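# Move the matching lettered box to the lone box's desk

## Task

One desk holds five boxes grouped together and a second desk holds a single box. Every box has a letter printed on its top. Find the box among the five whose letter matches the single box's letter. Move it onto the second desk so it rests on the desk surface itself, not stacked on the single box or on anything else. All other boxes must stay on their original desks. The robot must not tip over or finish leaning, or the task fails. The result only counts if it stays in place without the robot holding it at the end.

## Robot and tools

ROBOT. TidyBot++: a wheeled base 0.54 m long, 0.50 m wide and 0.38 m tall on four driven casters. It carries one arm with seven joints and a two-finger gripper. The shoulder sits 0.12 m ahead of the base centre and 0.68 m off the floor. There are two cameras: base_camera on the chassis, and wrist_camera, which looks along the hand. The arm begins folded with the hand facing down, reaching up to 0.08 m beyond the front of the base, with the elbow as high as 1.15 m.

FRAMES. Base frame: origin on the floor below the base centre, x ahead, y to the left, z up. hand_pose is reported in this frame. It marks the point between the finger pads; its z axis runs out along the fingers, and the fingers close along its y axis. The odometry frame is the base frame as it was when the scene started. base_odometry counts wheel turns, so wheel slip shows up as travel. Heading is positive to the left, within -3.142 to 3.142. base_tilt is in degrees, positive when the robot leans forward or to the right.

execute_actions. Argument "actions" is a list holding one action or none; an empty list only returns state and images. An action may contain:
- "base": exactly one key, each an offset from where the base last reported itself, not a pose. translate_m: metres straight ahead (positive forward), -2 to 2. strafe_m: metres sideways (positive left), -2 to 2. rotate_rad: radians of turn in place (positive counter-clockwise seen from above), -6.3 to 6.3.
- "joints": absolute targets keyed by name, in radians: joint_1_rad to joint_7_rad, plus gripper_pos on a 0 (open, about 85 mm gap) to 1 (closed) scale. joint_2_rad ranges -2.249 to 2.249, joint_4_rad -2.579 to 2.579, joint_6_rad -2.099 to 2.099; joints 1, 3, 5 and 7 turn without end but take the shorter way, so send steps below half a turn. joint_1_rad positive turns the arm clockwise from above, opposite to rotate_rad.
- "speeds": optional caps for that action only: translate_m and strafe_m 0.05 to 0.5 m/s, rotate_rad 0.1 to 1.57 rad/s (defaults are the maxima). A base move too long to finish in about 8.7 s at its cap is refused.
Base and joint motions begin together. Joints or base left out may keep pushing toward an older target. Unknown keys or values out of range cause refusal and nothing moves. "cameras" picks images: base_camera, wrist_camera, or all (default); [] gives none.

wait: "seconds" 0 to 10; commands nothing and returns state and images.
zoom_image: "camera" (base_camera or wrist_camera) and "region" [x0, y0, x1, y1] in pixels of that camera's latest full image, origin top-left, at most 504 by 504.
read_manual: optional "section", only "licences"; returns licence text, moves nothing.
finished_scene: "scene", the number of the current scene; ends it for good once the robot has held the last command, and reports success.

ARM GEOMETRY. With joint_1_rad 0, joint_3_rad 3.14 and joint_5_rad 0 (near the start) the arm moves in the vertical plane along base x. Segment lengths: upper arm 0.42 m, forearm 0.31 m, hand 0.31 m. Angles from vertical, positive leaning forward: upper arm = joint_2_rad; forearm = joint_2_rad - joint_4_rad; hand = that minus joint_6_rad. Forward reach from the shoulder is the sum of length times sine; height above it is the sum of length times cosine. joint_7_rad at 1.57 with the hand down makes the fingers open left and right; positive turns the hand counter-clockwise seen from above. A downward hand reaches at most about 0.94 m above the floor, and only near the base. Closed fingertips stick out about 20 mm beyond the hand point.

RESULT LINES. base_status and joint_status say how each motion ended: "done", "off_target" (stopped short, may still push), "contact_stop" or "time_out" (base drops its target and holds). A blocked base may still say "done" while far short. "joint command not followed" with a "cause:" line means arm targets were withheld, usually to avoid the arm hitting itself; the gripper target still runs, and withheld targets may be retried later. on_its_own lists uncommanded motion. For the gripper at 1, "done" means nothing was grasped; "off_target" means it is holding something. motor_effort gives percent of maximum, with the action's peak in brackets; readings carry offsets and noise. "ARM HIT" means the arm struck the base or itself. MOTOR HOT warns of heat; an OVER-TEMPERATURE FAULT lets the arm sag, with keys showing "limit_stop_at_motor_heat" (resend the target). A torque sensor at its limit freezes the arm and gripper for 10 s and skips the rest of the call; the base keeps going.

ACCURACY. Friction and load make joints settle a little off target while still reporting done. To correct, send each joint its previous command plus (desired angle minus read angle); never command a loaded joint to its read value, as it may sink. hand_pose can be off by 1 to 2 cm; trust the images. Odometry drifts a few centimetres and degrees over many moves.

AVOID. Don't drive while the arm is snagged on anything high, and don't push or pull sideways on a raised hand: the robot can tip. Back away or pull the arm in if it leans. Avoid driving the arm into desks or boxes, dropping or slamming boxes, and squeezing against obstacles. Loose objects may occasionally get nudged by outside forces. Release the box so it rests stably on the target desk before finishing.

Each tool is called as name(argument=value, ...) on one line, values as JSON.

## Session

execute_actions(actions=[{"joints":{"joint_2_rad":-0.6,"joint_3_rad":3.14,"joint_5_rad":0,"joint_4_rad":-1.0,"joint_6_rad":-1.6}}])

Scene clock: 2.73 s.
base_odometry: x=+0.000 y=+0.000 heading=+0.000 (m, m, rad; odometry frame)
base_tilt: forward=+0.3 right=-0.2 (deg)
base_status: not commanded
joint_positions: joint_1_rad=+0.037 joint_2_rad=-0.593 joint_3_rad=+3.120 joint_4_rad=-1.012 joint_5_rad=-0.036 joint_6_rad=-1.566 joint_7_rad=+1.534 gripper_pos=+0.000
joint_status: all done
motor_effort: joint_1_rad=+0(0) joint_2_rad=+9(11) joint_3_rad=+1(0) joint_4_rad=+11(20) joint_5_rad=-1(0) joint_6_rad=+8(7) joint_7_rad=+0(0) (%)
hand_pose: x=+0.2967 y=+0.0153 z=+1.1923 quat_wxyz=(-0.015, +0.837, -0.010, +0.546) (m; base frame)
pictures: base_camera, wrist_camera
Images, in order (width x height): base_camera 644x364, wrist_camera 644x476.

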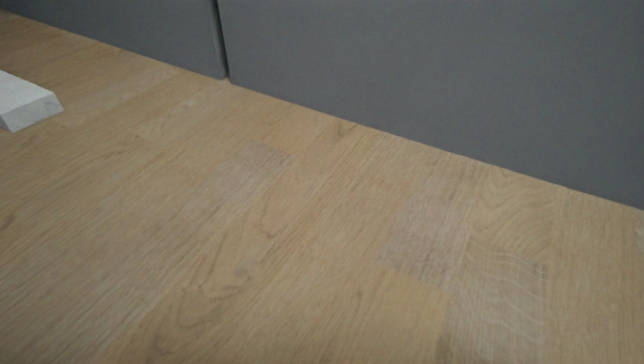

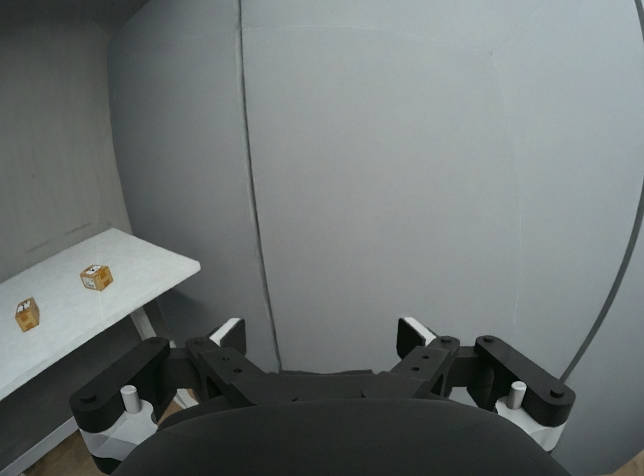

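execute_actions(actions=[{"base":{"rotate_rad":1.1},"joints":{"joint_1_rad":-0.2,"joint_2_rad":0.2,"joint_4_rad":-0.4,"joint_6_rad":-1.9}}])

zoom_image(camera="wrist_camera", region=[80, 100, 580, 320])

execute_actions(actions=[{"joints":{"joint_1_rad":-3.3,"joint_2_rad":-0.4,"joint_4_rad":-0.9,"joint_6_rad":-1.8}}], cameras=["wrist_camera"])

Scene clock: 8.03 s.
base_odometry: x=+0.000 y=+0.000 heading=+1.099 (m, m, rad; odometry frame)
base_tilt: forward=+0.3 right=-0.2 (deg)
base_status: done
joint_positions: joint_1_rad=-0.196 joint_2_rad=+0.201 joint_3_rad=+3.132 joint_4_rad=-0.417 joint_5_rad=-0.034 joint_6_rad=-1.866 joint_7_rad=+1.534 gripper_pos=+0.000
joint_status: all done
motor_effort: joint_1_rad=+0(1) joint_2_rad=-21(24) joint_3_rad=-1(2) joint_4_rad=+13(14) joint_5_rad=-1(2) joint_6_rad=+5(8) joint_7_rad=+0(0) (%)
hand_pose: x=+0.5635 y=+0.1035 z=+1.1040 quat_wxyz=(-0.053, +0.942, +0.089, +0.319) (m; base frame)
pictures: base_camera, wrist_camera
Images, in order (width x height): base_camera 644x364, wrist_camera 644x476.

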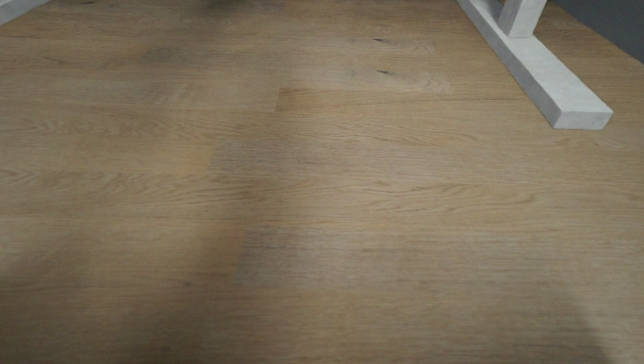

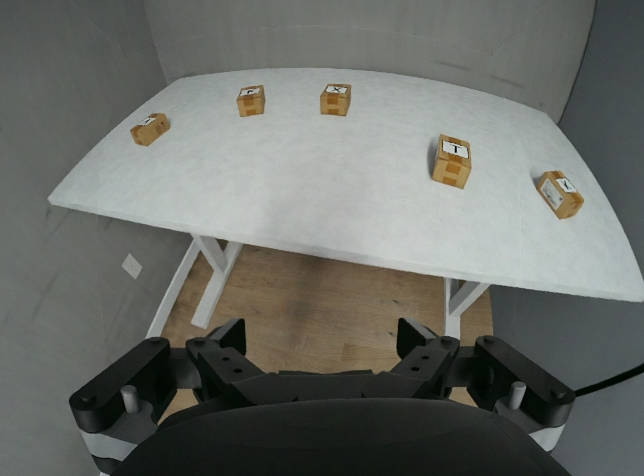

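Region (80, 100, 580, 320) of wrist_camera's 644x476 image, scaled by 1.008; it fills the top 222 rows of this view, and the rest is white.

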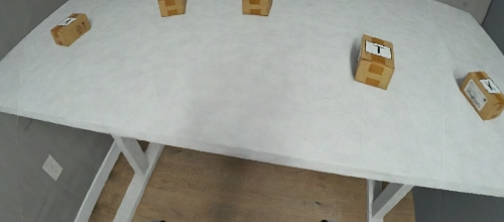

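Scene clock: 11.93 s.
base_odometry: x=+0.000 y=+0.000 heading=+1.099 (m, m, rad; odometry frame)
base_tilt: forward=+0.3 right=-0.2 (deg)
base_status: not commanded
joint_positions: joint_1_rad=-3.289 joint_2_rad=-0.387 joint_3_rad=+3.132 joint_4_rad=-0.882 joint_5_rad=-0.034 joint_6_rad=-1.835 joint_7_rad=+1.534 gripper_pos=+0.000
joint_status: all done
motor_effort: joint_1_rad=+0(0) joint_2_rad=+2(22) joint_3_rad=+0(0) joint_4_rad=+12(12) joint_5_rad=+0(1) joint_6_rad=+6(6) joint_7_rad=+0(1) (%)
hand_pose: x=-0.0923 y=-0.0467 z=+1.1341 quat_wxyz=(-0.392, -0.066, +0.916, -0.049) (m; base frame)
pictures: wrist_camera
Images, in order (width x height): wrist_camera 644x476.

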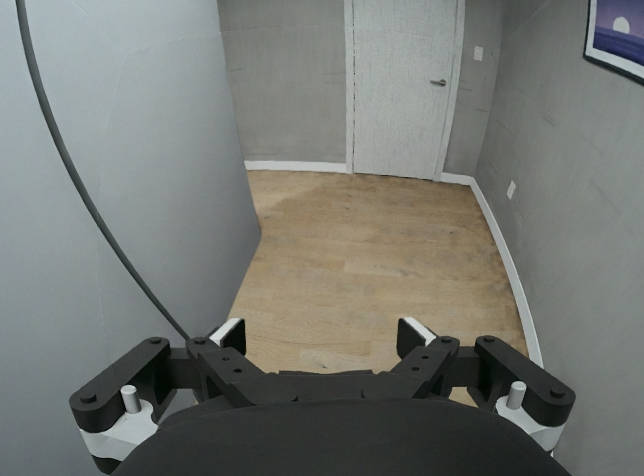

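execute_actions(actions=[{"base":{"rotate_rad":-0.02}}], cameras=[])

execute_actions(actions=[{"base":{"translate_m":-1.78},"joints":{"joint_1_rad":-4.71,"joint_6_rad":-2.0}}])

Scene clock: 13.90 s.
base_odometry: x=+0.000 y=+0.000 heading=+1.079 (m, m, rad; odometry frame)
base_tilt: forward=+0.3 right=-0.2 (deg)
base_status: done
joint_positions: joint_1_rad=-3.289 joint_2_rad=-0.387 joint_3_rad=+3.132 joint_4_rad=-0.882 joint_5_rad=-0.034 joint_6_rad=-1.834 joint_7_rad=+1.534 gripper_pos=+0.000
joint_status: not commanded
motor_effort: joint_1_rad=+0(0) joint_2_rad=+2(2) joint_3_rad=+0(0) joint_4_rad=+11(11) joint_5_rad=+0(1) joint_6_rad=+6(6) joint_7_rad=+1(0) (%)
hand_pose: x=-0.0923 y=-0.0467 z=+1.1340 quat_wxyz=(-0.392, -0.066, +0.916, -0.049) (m; base frame)
pictures: none
No camera images: the call's "cameras" was empty. Leave "cameras" out to get every camera's image.

Scene clock: 18.83 s.
base_odometry: x=-0.839 y=-1.570 heading=+1.079 (m, m, rad; odometry frame)
base_tilt: forward=+0.3 right=-0.2 (deg)
base_status: done
joint_positions: joint_1_rad=-4.699 joint_2_rad=-0.402 joint_3_rad=+3.132 joint_4_rad=-0.884 joint_5_rad=-0.034 joint_6_rad=-1.966 joint_7_rad=+1.534 gripper_pos=+0.000
joint_status: all done
motor_effort: joint_1_rad=+0(0) joint_2_rad=+4(5) joint_3_rad=-1(2) joint_4_rad=+10(11) joint_5_rad=-1(1) joint_6_rad=+6(7) joint_7_rad=+0(1) (%)
hand_pose: x=+0.1309 y=-0.1799 z=+1.1082 quat_wxyz=(-0.229, -0.660, +0.670, -0.252) (m; base frame)
pictures: base_camera, wrist_camera
Images, in order (width x height): base_camera 644x364, wrist_camera 644x476.

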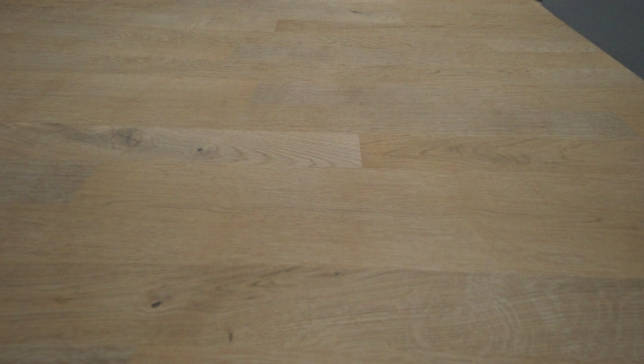

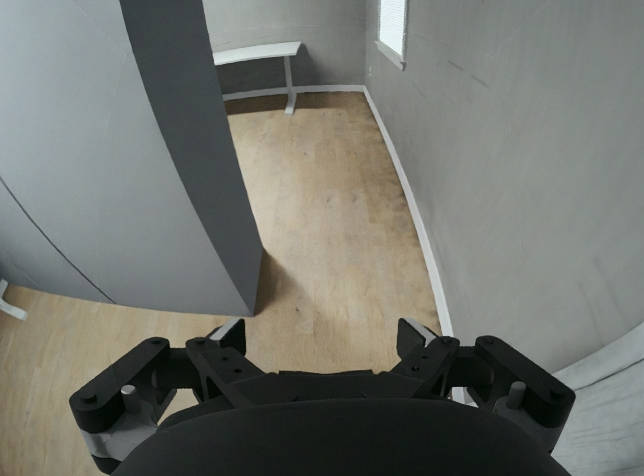

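execute_actions(actions=[{"base":{"rotate_rad":-0.02}}], cameras=[])

execute_actions(actions=[{"base":{"strafe_m":-1.75},"joints":{"joint_1_rad":-5.4,"joint_6_rad":-1.7}}])

Scene clock: 20.63 s.
base_odometry: x=-0.839 y=-1.570 heading=+1.060 (m, m, rad; odometry frame)
base_tilt: forward=+0.3 right=-0.2 (deg)
base_status: done
joint_positions: joint_1_rad=-4.699 joint_2_rad=-0.402 joint_3_rad=+3.132 joint_4_rad=-0.884 joint_5_rad=-0.034 joint_6_rad=-1.966 joint_7_rad=+1.534 gripper_pos=+0.000
joint_status: not commanded
motor_effort: joint_1_rad=+0(0) joint_2_rad=+3(4) joint_3_rad=+0(0) joint_4_rad=+11(11) joint_5_rad=-1(1) joint_6_rad=+5(6) joint_7_rad=+0(0) (%)
hand_pose: x=+0.1309 y=-0.1799 z=+1.1081 quat_wxyz=(-0.229, -0.660, +0.670, -0.251) (m; base frame)
pictures: none
No camera images: the call's "cameras" was empty. Leave "cameras" out to get every camera's image.

Scene clock: 25.50 s.
base_odometry: x=+0.687 y=-2.426 heading=+1.060 (m, m, rad; odometry frame)
base_tilt: forward=+0.3 right=-0.2 (deg)
base_status: done
joint_positions: joint_1_rad=-5.389 joint_2_rad=-0.399 joint_3_rad=+3.132 joint_4_rad=-0.886 joint_5_rad=-0.034 joint_6_rad=-1.733 joint_7_rad=+1.534 gripper_pos=+0.000
joint_status: all done
motor_effort: joint_1_rad=+0(1) joint_2_rad=+2(8) joint_3_rad=+1(0) joint_4_rad=+11(12) joint_5_rad=-1(2) joint_6_rad=+7(7) joint_7_rad=+0(0) (%)
hand_pose: x=+0.2761 y=-0.1706 z=+1.1592 quat_wxyz=(-0.172, -0.807, +0.389, -0.410) (m; base frame)
pictures: base_camera, wrist_camera
Images, in order (width x height): base_camera 644x364, wrist_camera 644x476.

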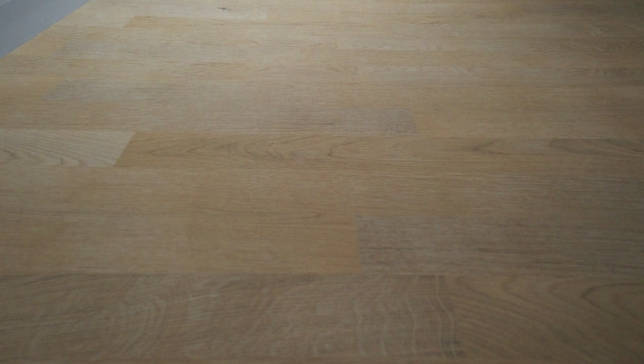

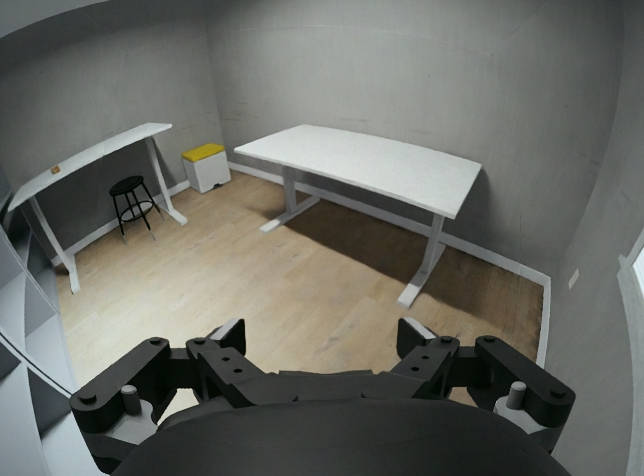

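Target desk is tall.

execute_actions(actions=[{"base":{"translate_m":1.85},"joints":{"joint_1_rad":-6.5,"joint_2_rad":0.2,"joint_4_rad":-0.2,"joint_6_rad":-1.75}}])

zoom_image(camera="wrist_camera", region=[170, 100, 470, 320])

Scene clock: 32.93 s.
base_odometry: x=+1.592 y=-0.813 heading=+1.060 (m, m, rad; odometry frame)
base_tilt: forward=+0.3 right=-0.2 (deg)
base_status: done
joint_positions: joint_1_rad=-6.491 joint_2_rad=+0.203 joint_3_rad=+3.132 joint_4_rad=-0.216 joint_5_rad=-0.033 joint_6_rad=-1.733 joint_7_rad=+1.534 gripper_pos=+0.000
joint_status: all done
motor_effort: joint_1_rad=+0(0) joint_2_rad=-19(23) joint_3_rad=+0(2) joint_4_rad=+10(12) joint_5_rad=+0(2) joint_6_rad=+7(8) joint_7_rad=+0(1) (%)
hand_pose: x=+0.5784 y=+0.1125 z=+1.2103 quat_wxyz=(+0.074, -0.875, -0.089, -0.469) (m; base frame)
pictures: base_camera, wrist_camera
Images, in order (width x height): base_camera 644x364, wrist_camera 644x476.

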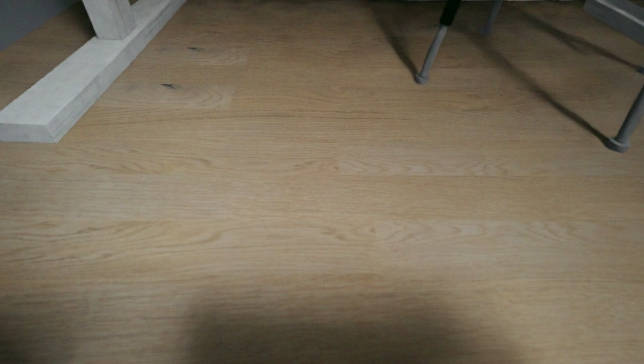

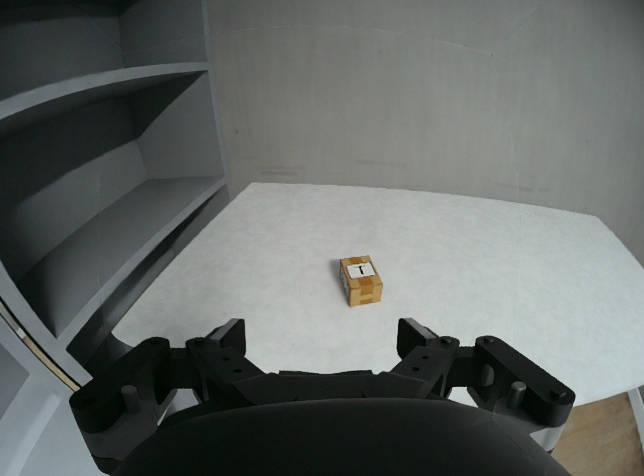

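Region (170, 100, 470, 320) of wrist_camera's 644x476 image, scaled by 1.680; it fills the top 370 rows of this view, and the rest is white.

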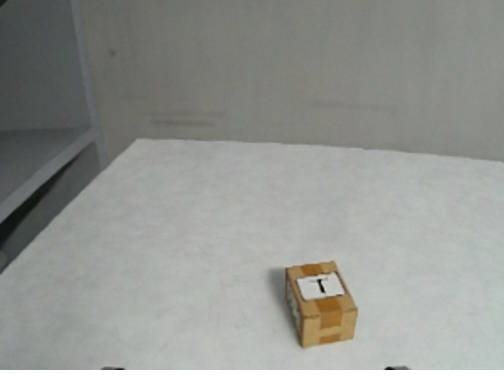

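execute_actions(actions=[{"base":{"translate_m":-1.85},"joints":{"joint_1_rad":-6.28,"joint_2_rad":-0.6,"joint_4_rad":-1.0,"joint_6_rad":-2.0,"joint_5_rad":0.03,"joint_7_rad":1.6}}], cameras=["base_camera"])

execute_actions(actions=[{"base":{"strafe_m":1.72}}], cameras=[])

execute_actions(actions=[{"base":{"translate_m":1.8},"joints":{"joint_2_rad":0.2,"joint_4_rad":-0.6,"joint_6_rad":-1.47}}])

Scene clock: 41.37 s.
base_odometry: x=+0.688 y=-2.427 heading=+1.060 (m, m, rad; odometry frame)
base_tilt: forward=+0.2 right=-0.2 (deg)
base_status: done
joint_positions: joint_1_rad=-6.293 joint_2_rad=-0.605 joint_3_rad=+3.132 joint_4_rad=-0.984 joint_5_rad=-0.013 joint_6_rad=-1.969 joint_7_rad=+1.575 gripper_pos=+0.000
joint_status: all done
motor_effort: joint_1_rad=+0(1) joint_2_rad=+11(26) joint_3_rad=+0(1) joint_4_rad=+9(12) joint_5_rad=-1(0) joint_6_rad=+6(7) joint_7_rad=+0(0) (%)
hand_pose: x=+0.2177 y=+0.0091 z=+1.1016 quat_wxyz=(+0.004, -0.922, -0.016, -0.386) (m; base frame)
pictures: base_camera
Images, in order (width x height): base_camera 644x364.

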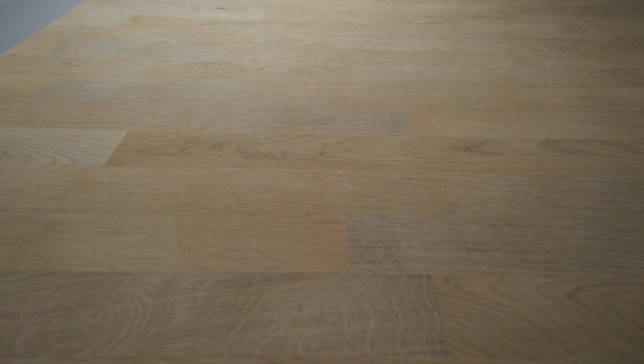

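Scene clock: 46.17 s.
base_odometry: x=-0.813 y=-1.586 heading=+1.060 (m, m, rad; odometry frame)
base_tilt: forward=+0.3 right=-0.2 (deg)
base_status: done
joint_positions: joint_1_rad=-6.288 joint_2_rad=-0.605 joint_3_rad=+3.132 joint_4_rad=-0.984 joint_5_rad=-0.008 joint_6_rad=-1.969 joint_7_rad=+1.575 gripper_pos=+0.000
joint_status: not commanded
motor_effort: joint_1_rad=+0(1) joint_2_rad=+11(13) joint_3_rad=+0(1) joint_4_rad=+10(10) joint_5_rad=-1(2) joint_6_rad=+7(6) joint_7_rad=+1(0) (%)
hand_pose: x=+0.2179 y=+0.0074 z=+1.1015 quat_wxyz=(+0.002, -0.922, -0.012, -0.386) (m; base frame)
pictures: none
No camera images: the call's "cameras" was empty. Leave "cameras" out to get every camera's image.

Scene clock: 51.13 s.
base_odometry: x=+0.066 y=-0.015 heading=+1.060 (m, m, rad; odometry frame)
base_tilt: forward=+0.3 right=-0.3 (deg)
base_status: done
joint_positions: joint_1_rad=-6.288 joint_2_rad=+0.205 joint_3_rad=+3.132 joint_4_rad=-0.616 joint_5_rad=-0.008 joint_6_rad=-1.500 joint_7_rad=+1.575 gripper_pos=+0.000
joint_status: all done
motor_effort: joint_1_rad=+0(0) joint_2_rad=-25(29) joint_3_rad=-1(1) joint_4_rad=+15(16) joint_5_rad=+0(1) joint_6_rad=+6(7) joint_7_rad=+0(0) (%)
hand_pose: x=+0.6623 y=+0.0111 z=+1.0956 quat_wxyz=(+0.007, -0.917, -0.010, -0.399) (m; base frame)
pictures: base_camera, wrist_camera
Images, in order (width x height): base_camera 644x364, wrist_camera 644x476.

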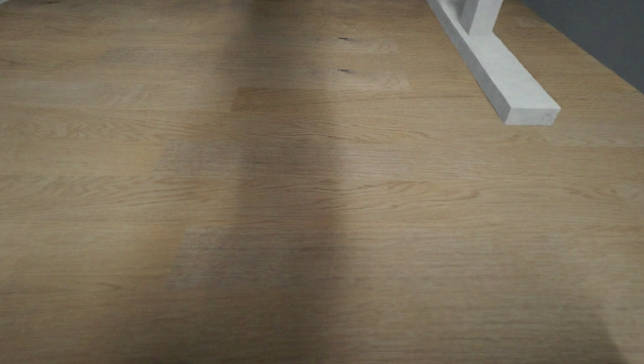

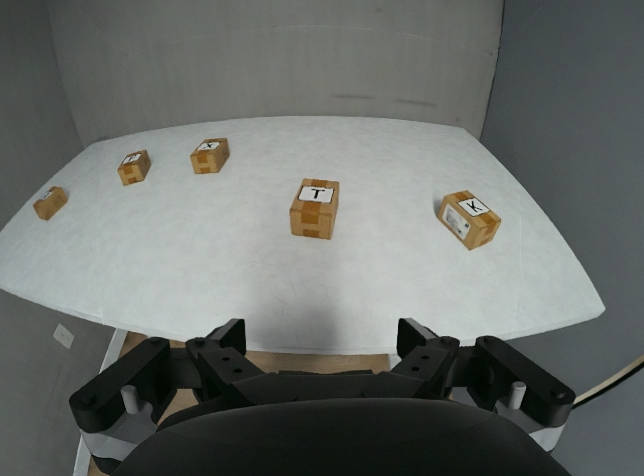

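execute_actions(actions=[{"base":{"strafe_m":0.08},"joints":{"joint_1_rad":-6.145}}], cameras=[])

execute_actions(actions=[{"base":{"translate_m":0.18}}], cameras=["wrist_camera"])

Scene clock: 63.13 s.
base_odometry: x=-0.004 y=+0.024 heading=+1.060 (m, m, rad; odometry frame)
base_tilt: forward=+0.3 right=-0.2 (deg)
base_status: done
joint_positions: joint_1_rad=-6.156 joint_2_rad=+0.205 joint_3_rad=+3.132 joint_4_rad=-0.616 joint_5_rad=-0.008 joint_6_rad=-1.500 joint_7_rad=+1.575 gripper_pos=+0.000
joint_status: all done
motor_effort: joint_1_rad=+0(3) joint_2_rad=-25(27) joint_3_rad=-1(2) joint_4_rad=+16(15) joint_5_rad=-1(2) joint_6_rad=+6(7) joint_7_rad=+0(0) (%)
hand_pose: x=+0.6590 y=-0.0612 z=+1.0957 quat_wxyz=(-0.020, -0.916, +0.051, -0.398) (m; base frame)
pictures: none
No camera images: the call's "cameras" was empty. Leave "cameras" out to get every camera's image.

Scene clock: 64.80 s.
base_odometry: x=+0.084 y=+0.181 heading=+1.061 (m, m, rad; odometry frame)
base_tilt: forward=+0.3 right=-0.2 (deg)
base_status: done
joint_positions: joint_1_rad=-6.155 joint_2_rad=+0.208 joint_3_rad=+3.132 joint_4_rad=-0.614 joint_5_rad=-0.008 joint_6_rad=-1.500 joint_7_rad=+1.575 gripper_pos=+0.000
joint_status: not commanded
motor_effort: joint_1_rad=+0(1) joint_2_rad=-26(29) joint_3_rad=+0(1) joint_4_rad=+16(16) joint_5_rad=-1(1) joint_6_rad=+6(7) joint_7_rad=+0(0) (%)
hand_pose: x=+0.6600 y=-0.0619 z=+1.0955 quat_wxyz=(-0.020, -0.916, +0.052, -0.398) (m; base frame)
pictures: wrist_camera
Images, in order (width x height): wrist_camera 644x476.

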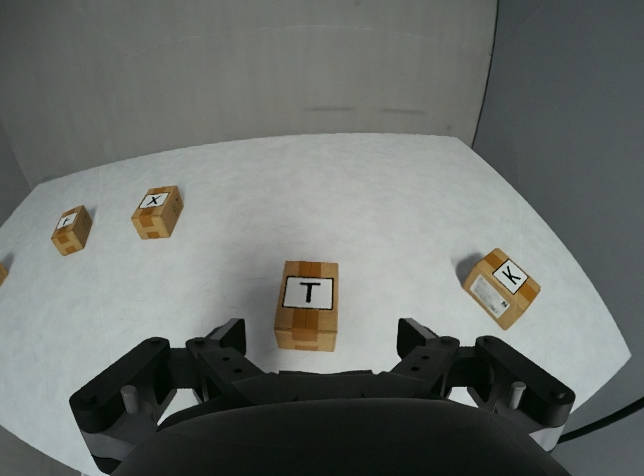

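execute_actions(actions=[{"base":{"strafe_m":0.013}}], cameras=[])

execute_actions(actions=[{"joints":{"joint_2_rad":0.268,"joint_4_rad":-0.862,"joint_6_rad":-1.175}}], cameras=["wrist_camera"])

Scene clock: 68.57 s.
base_odometry: x=+0.073 y=+0.188 heading=+1.060 (m, m, rad; odometry frame)
base_tilt: forward=+0.3 right=-0.2 (deg)
base_status: done
joint_positions: joint_1_rad=-6.151 joint_2_rad=+0.207 joint_3_rad=+3.132 joint_4_rad=-0.614 joint_5_rad=-0.007 joint_6_rad=-1.500 joint_7_rad=+1.575 gripper_pos=+0.000
joint_status: not commanded
motor_effort: joint_1_rad=+0(3) joint_2_rad=-25(27) joint_3_rad=-1(1) joint_4_rad=+15(16) joint_5_rad=-2(1) joint_6_rad=+6(6) joint_7_rad=+0(0) (%)
hand_pose: x=+0.6594 y=-0.0642 z=+1.0960 quat_wxyz=(-0.021, -0.915, +0.054, -0.399) (m; base frame)
pictures: none
No camera images: the call's "cameras" was empty. Leave "cameras" out to get every camera's image.

Scene clock: 69.90 s.
base_odometry: x=+0.073 y=+0.188 heading=+1.060 (m, m, rad; odometry frame)
base_tilt: forward=+0.3 right=-0.2 (deg)
base_status: not commanded
joint_positions: joint_1_rad=-6.151 joint_2_rad=+0.272 joint_3_rad=+3.132 joint_4_rad=-0.854 joint_5_rad=-0.007 joint_6_rad=-1.208 joint_7_rad=+1.575 gripper_pos=+0.000
joint_status: all done
motor_effort: joint_1_rad=-1(0) joint_2_rad=-30(35) joint_3_rad=-1(1) joint_4_rad=+18(19) joint_5_rad=-1(0) joint_6_rad=+6(7) joint_7_rad=+0(0) (%)
hand_pose: x=+0.7361 y=-0.0739 z=+1.0073 quat_wxyz=(-0.020, -0.918, +0.055, -0.392) (m; base frame)
pictures: wrist_camera
Images, in order (width x height): wrist_camera 644x476.

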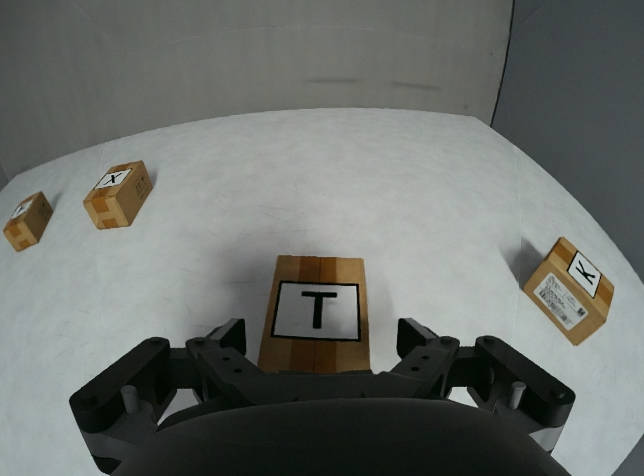

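execute_actions(actions=[{"joints":{"gripper_pos":1}}], cameras=[])

execute_actions(actions=[{"joints":{"joint_2_rad":0.2,"joint_4_rad":-0.6,"joint_6_rad":-1.53}}], cameras=["wrist_camera"])

execute_actions(actions=[{"base":{"translate_m":-1.98},"joints":{"joint_2_rad":-0.6,"joint_4_rad":-1.0,"joint_6_rad":-1.95}}])

Scene clock: 73.37 s.
base_odometry: x=+0.073 y=+0.188 heading=+1.060 (m, m, rad; odometry frame)
base_tilt: forward=+0.3 right=-0.2 (deg)
base_status: not commanded
joint_positions: joint_1_rad=-6.151 joint_2_rad=+0.270 joint_3_rad=+3.132 joint_4_rad=-0.855 joint_5_rad=-0.007 joint_6_rad=-1.206 joint_7_rad=+1.575 gripper_pos=+0.381
joint_status: gripper_pos off_target (ended at +0.381, target +1.000)
motor_effort: joint_1_rad=+0(1) joint_2_rad=-31(32) joint_3_rad=-1(0) joint_4_rad=+18(19) joint_5_rad=-1(0) joint_6_rad=+7(7) joint_7_rad=+0(0) (%)
hand_pose: x=+0.7359 y=-0.0739 z=+1.0083 quat_wxyz=(-0.020, -0.917, +0.055, -0.394) (m; base frame)
pictures: none
No camera images: the call's "cameras" was empty. Leave "cameras" out to get every camera's image.

Scene clock: 74.73 s.
base_odometry: x=+0.073 y=+0.188 heading=+1.060 (m, m, rad; odometry frame)
base_tilt: forward=+0.3 right=-0.2 (deg)
base_status: not commanded
joint_positions: joint_1_rad=-6.151 joint_2_rad=+0.202 joint_3_rad=+3.132 joint_4_rad=-0.613 joint_5_rad=-0.007 joint_6_rad=-1.503 joint_7_rad=+1.575 gripper_pos=+0.381
joint_status: all done
motor_effort: joint_1_rad=+0(0) joint_2_rad=-26(34) joint_3_rad=-1(0) joint_4_rad=+16(20) joint_5_rad=+0(0) joint_6_rad=+7(7) joint_7_rad=+0(0) (%)
hand_pose: x=+0.6566 y=-0.0638 z=+1.0981 quat_wxyz=(-0.021, -0.915, +0.054, -0.400) (m; base frame)
pictures: wrist_camera
Images, in order (width x height): wrist_camera 644x476.

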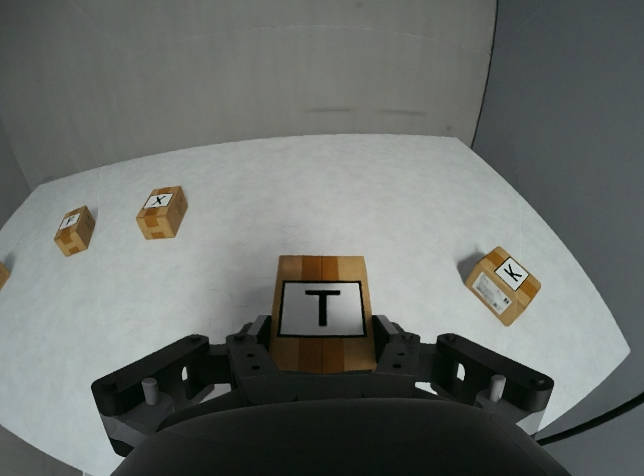

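Scene clock: 80.07 s.
base_odometry: x=-0.896 y=-1.540 heading=+1.060 (m, m, rad; odometry frame)
base_tilt: forward=+0.3 right=-0.2 (deg)
base_status: done
joint_positions: joint_1_rad=-6.150 joint_2_rad=-0.603 joint_3_rad=+3.132 joint_4_rad=-0.987 joint_5_rad=-0.006 joint_6_rad=-1.924 joint_7_rad=+1.575 gripper_pos=+0.381
joint_status: all done
motor_effort: joint_1_rad=+0(1) joint_2_rad=+11(33) joint_3_rad=+0(1) joint_4_rad=+11(17) joint_5_rad=-1(1) joint_6_rad=+7(8) joint_7_rad=+0(0) (%)
hand_pose: x=+0.2283 y=-0.0081 z=+1.1104 quat_wxyz=(-0.026, -0.913, +0.052, -0.404) (m; base frame)
pictures: base_camera, wrist_camera
Images, in order (width x height): base_camera 644x364, wrist_camera 644x476.

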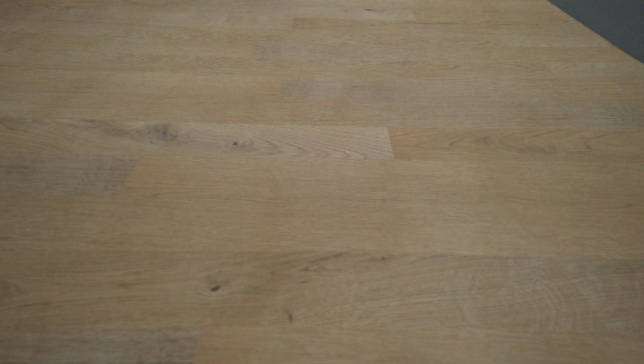

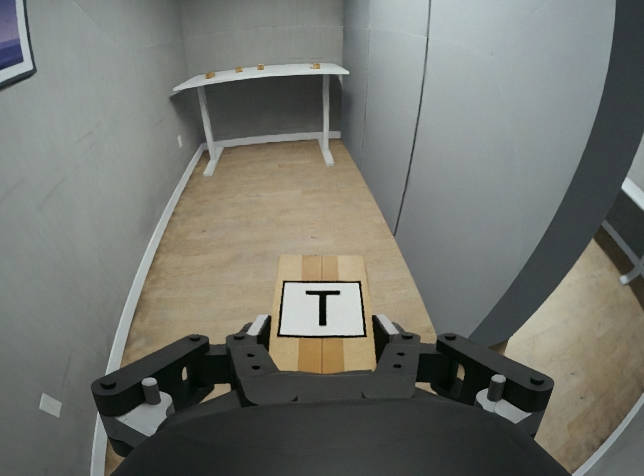

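execute_actions(actions=[{"base":{"strafe_m":-1.81}}], cameras=[])

execute_actions(actions=[{"base":{"translate_m":2.0},"joints":{"joint_2_rad":0.2,"joint_4_rad":-0.4,"joint_6_rad":-1.68}}])

execute_actions(actions=[{"joints":{"joint_2_rad":0.2,"joint_4_rad":-0.625,"joint_6_rad":-1.47}}], cameras=["wrist_camera"])

Scene clock: 87.77 s.
base_odometry: x=+0.683 y=-2.425 heading=+1.060 (m, m, rad; odometry frame)
base_tilt: forward=+0.3 right=-0.2 (deg)
base_status: done
joint_positions: joint_1_rad=-6.150 joint_2_rad=-0.603 joint_3_rad=+3.132 joint_4_rad=-0.988 joint_5_rad=-0.006 joint_6_rad=-1.924 joint_7_rad=+1.575 gripper_pos=+0.381
joint_status: not commanded
motor_effort: joint_1_rad=+0(1) joint_2_rad=+11(12) joint_3_rad=+0(2) joint_4_rad=+10(11) joint_5_rad=-1(0) joint_6_rad=+7(7) joint_7_rad=+0(0) (%)
hand_pose: x=+0.2282 y=-0.0084 z=+1.1103 quat_wxyz=(-0.027, -0.913, +0.052, -0.404) (m; base frame)
pictures: none
No camera images: the call's "cameras" was empty. Leave "cameras" out to get every camera's image.

Scene clock: 93.23 s.
base_odometry: x=+1.661 y=-0.680 heading=+1.060 (m, m, rad; odometry frame)
base_tilt: forward=+0.4 right=-0.2 (deg)
base_status: done
joint_positions: joint_1_rad=-6.150 joint_2_rad=+0.211 joint_3_rad=+3.132 joint_4_rad=-0.420 joint_5_rad=-0.006 joint_6_rad=-1.715 joint_7_rad=+1.575 gripper_pos=+0.381
joint_status: all done
motor_effort: joint_1_rad=+0(1) joint_2_rad=-24(28) joint_3_rad=-1(1) joint_4_rad=+14(14) joint_5_rad=-1(0) joint_6_rad=+7(8) joint_7_rad=+0(0) (%)
hand_pose: x=+0.6113 y=-0.0590 z=+1.1293 quat_wxyz=(-0.021, -0.920, +0.054, -0.387) (m; base frame)
pictures: base_camera, wrist_camera
Images, in order (width x height): base_camera 644x364, wrist_camera 644x476.

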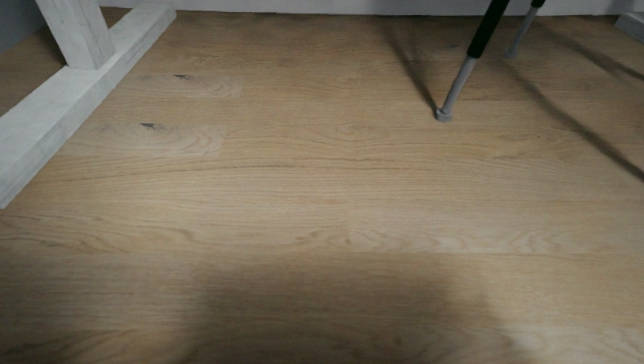

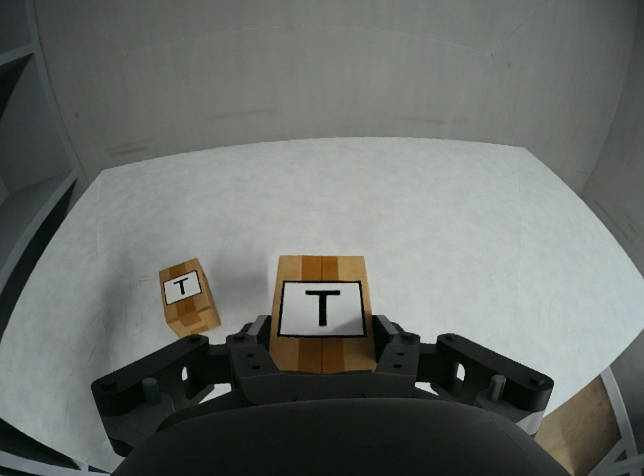

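Scene clock: 94.47 s.
base_odometry: x=+1.661 y=-0.680 heading=+1.060 (m, m, rad; odometry frame)
base_tilt: forward=+0.3 right=-0.2 (deg)
base_status: not commanded
joint_positions: joint_1_rad=-6.150 joint_2_rad=+0.210 joint_3_rad=+3.132 joint_4_rad=-0.619 joint_5_rad=-0.006 joint_6_rad=-1.508 joint_7_rad=+1.575 gripper_pos=+0.381
joint_status: all done
motor_effort: joint_1_rad=+0(0) joint_2_rad=-26(28) joint_3_rad=-1(1) joint_4_rad=+16(16) joint_5_rad=-1(1) joint_6_rad=+7(8) joint_7_rad=+0(0) (%)
hand_pose: x=+0.6589 y=-0.0648 z=+1.0900 quat_wxyz=(-0.021, -0.918, +0.054, -0.391) (m; base frame)
pictures: wrist_camera
Images, in order (width x height): wrist_camera 644x476.

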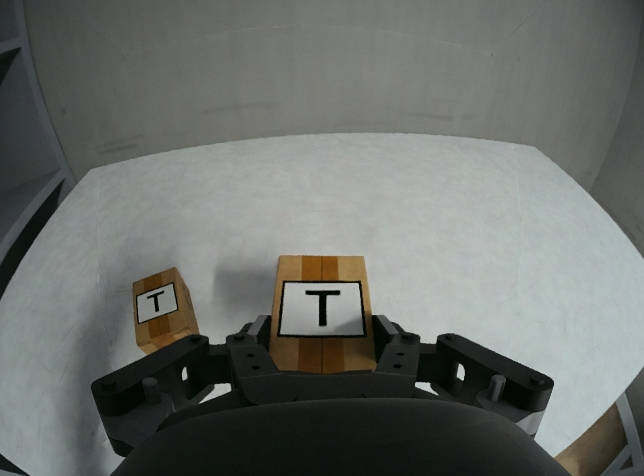

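The back edge matches the earlier view: same height.

execute_actions(actions=[{"joints":{"joint_2_rad":0.25,"joint_4_rad":-0.81,"joint_6_rad":-1.235}}], cameras=[])

execute_actions(actions=[{"joints":{"joint_2_rad":0.266,"joint_4_rad":-0.862,"joint_6_rad":-1.17}}], cameras=["wrist_camera"])

Scene clock: 98.50 s.
base_odometry: x=+1.661 y=-0.680 heading=+1.060 (m, m, rad; odometry frame)
base_tilt: forward=+0.3 right=-0.2 (deg)
base_status: not commanded
joint_positions: joint_1_rad=-6.150 joint_2_rad=+0.259 joint_3_rad=+3.132 joint_4_rad=-0.806 joint_5_rad=-0.006 joint_6_rad=-1.272 joint_7_rad=+1.575 gripper_pos=+0.381
joint_status: all done
motor_effort: joint_1_rad=+0(0) joint_2_rad=-30(35) joint_3_rad=-1(0) joint_4_rad=+18(19) joint_5_rad=+0(1) joint_6_rad=+7(7) joint_7_rad=+0(0) (%)
hand_pose: x=+0.7216 y=-0.0728 z=+1.0252 quat_wxyz=(-0.021, -0.918, +0.055, -0.391) (m; base frame)
pictures: none
No camera images: the call's "cameras" was empty. Leave "cameras" out to get every camera's image.

Scene clock: 99.33 s.
base_odometry: x=+1.661 y=-0.680 heading=+1.060 (m, m, rad; odometry frame)
base_tilt: forward=+0.3 right=-0.2 (deg)
base_status: not commanded
joint_positions: joint_1_rad=-6.150 joint_2_rad=+0.268 joint_3_rad=+3.132 joint_4_rad=-0.854 joint_5_rad=-0.006 joint_6_rad=-1.207 joint_7_rad=+1.575 gripper_pos=+0.381
joint_status: all done
motor_effort: joint_1_rad=+0(0) joint_2_rad=-32(33) joint_3_rad=-1(0) joint_4_rad=+19(20) joint_5_rad=+0(1) joint_6_rad=+7(7) joint_7_rad=+0(0) (%)
hand_pose: x=+0.7350 y=-0.0745 z=+1.0100 quat_wxyz=(-0.021, -0.917, +0.055, -0.395) (m; base frame)
pictures: wrist_camera
Images, in order (width x height): wrist_camera 644x476.

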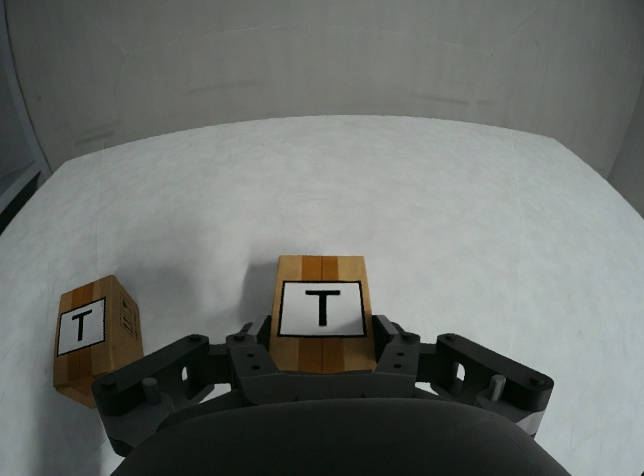

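execute_actions(actions=[{"joints":{"gripper_pos":0}}], cameras=[])

execute_actions(actions=[{"joints":{"joint_2_rad":0.2,"joint_4_rad":-0.6,"joint_6_rad":-1.53}}], cameras=["wrist_camera"])

finished_scene(scene=2)

Scene clock: 102.60 s.
base_odometry: x=+1.661 y=-0.680 heading=+1.060 (m, m, rad; odometry frame)
base_tilt: forward=+0.3 right=-0.2 (deg)
base_status: not commanded
joint_positions: joint_1_rad=-6.150 joint_2_rad=+0.268 joint_3_rad=+3.132 joint_4_rad=-0.854 joint_5_rad=-0.006 joint_6_rad=-1.204 joint_7_rad=+1.575 gripper_pos=+0.000
joint_status: all done
motor_effort: joint_1_rad=+0(0) joint_2_rad=-30(32) joint_3_rad=+0(1) joint_4_rad=+18(20) joint_5_rad=+0(1) joint_6_rad=+7(7) joint_7_rad=+0(0) (%)
hand_pose: x=+0.7356 y=-0.0746 z=+1.0105 quat_wxyz=(-0.021, -0.916, +0.055, -0.396) (m; base frame)
pictures: none
No camera images: the call's "cameras" was empty. Leave "cameras" out to get every camera's image.

Scene clock: 103.93 s.
base_odometry: x=+1.661 y=-0.680 heading=+1.060 (m, m, rad; odometry frame)
base_tilt: forward=+0.3 right=-0.2 (deg)
base_status: not commanded
joint_positions: joint_1_rad=-6.150 joint_2_rad=+0.196 joint_3_rad=+3.132 joint_4_rad=-0.608 joint_5_rad=-0.006 joint_6_rad=-1.498 joint_7_rad=+1.575 gripper_pos=+0.000
joint_status: all done
motor_effort: joint_1_rad=-1(0) joint_2_rad=-25(33) joint_3_rad=-1(1) joint_4_rad=+16(19) joint_5_rad=-1(0) joint_6_rad=+6(7) joint_7_rad=+0(0) (%)
hand_pose: x=+0.6551 y=-0.0643 z=+1.1044 quat_wxyz=(-0.022, -0.912, +0.054, -0.407) (m; base frame)
pictures: wrist_camera
Images, in order (width x height): wrist_camera 644x476.

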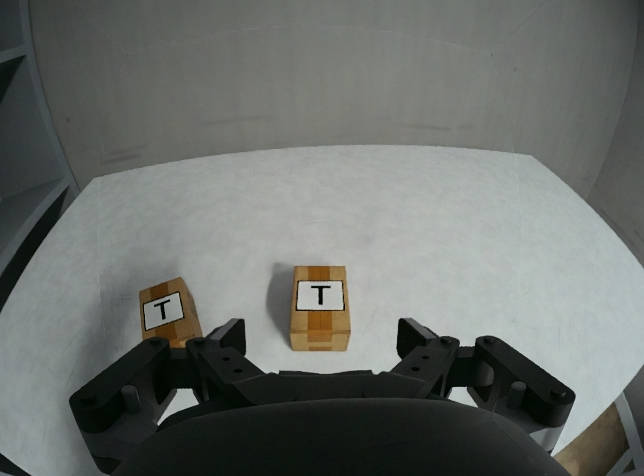

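The scene is finished: the task was done.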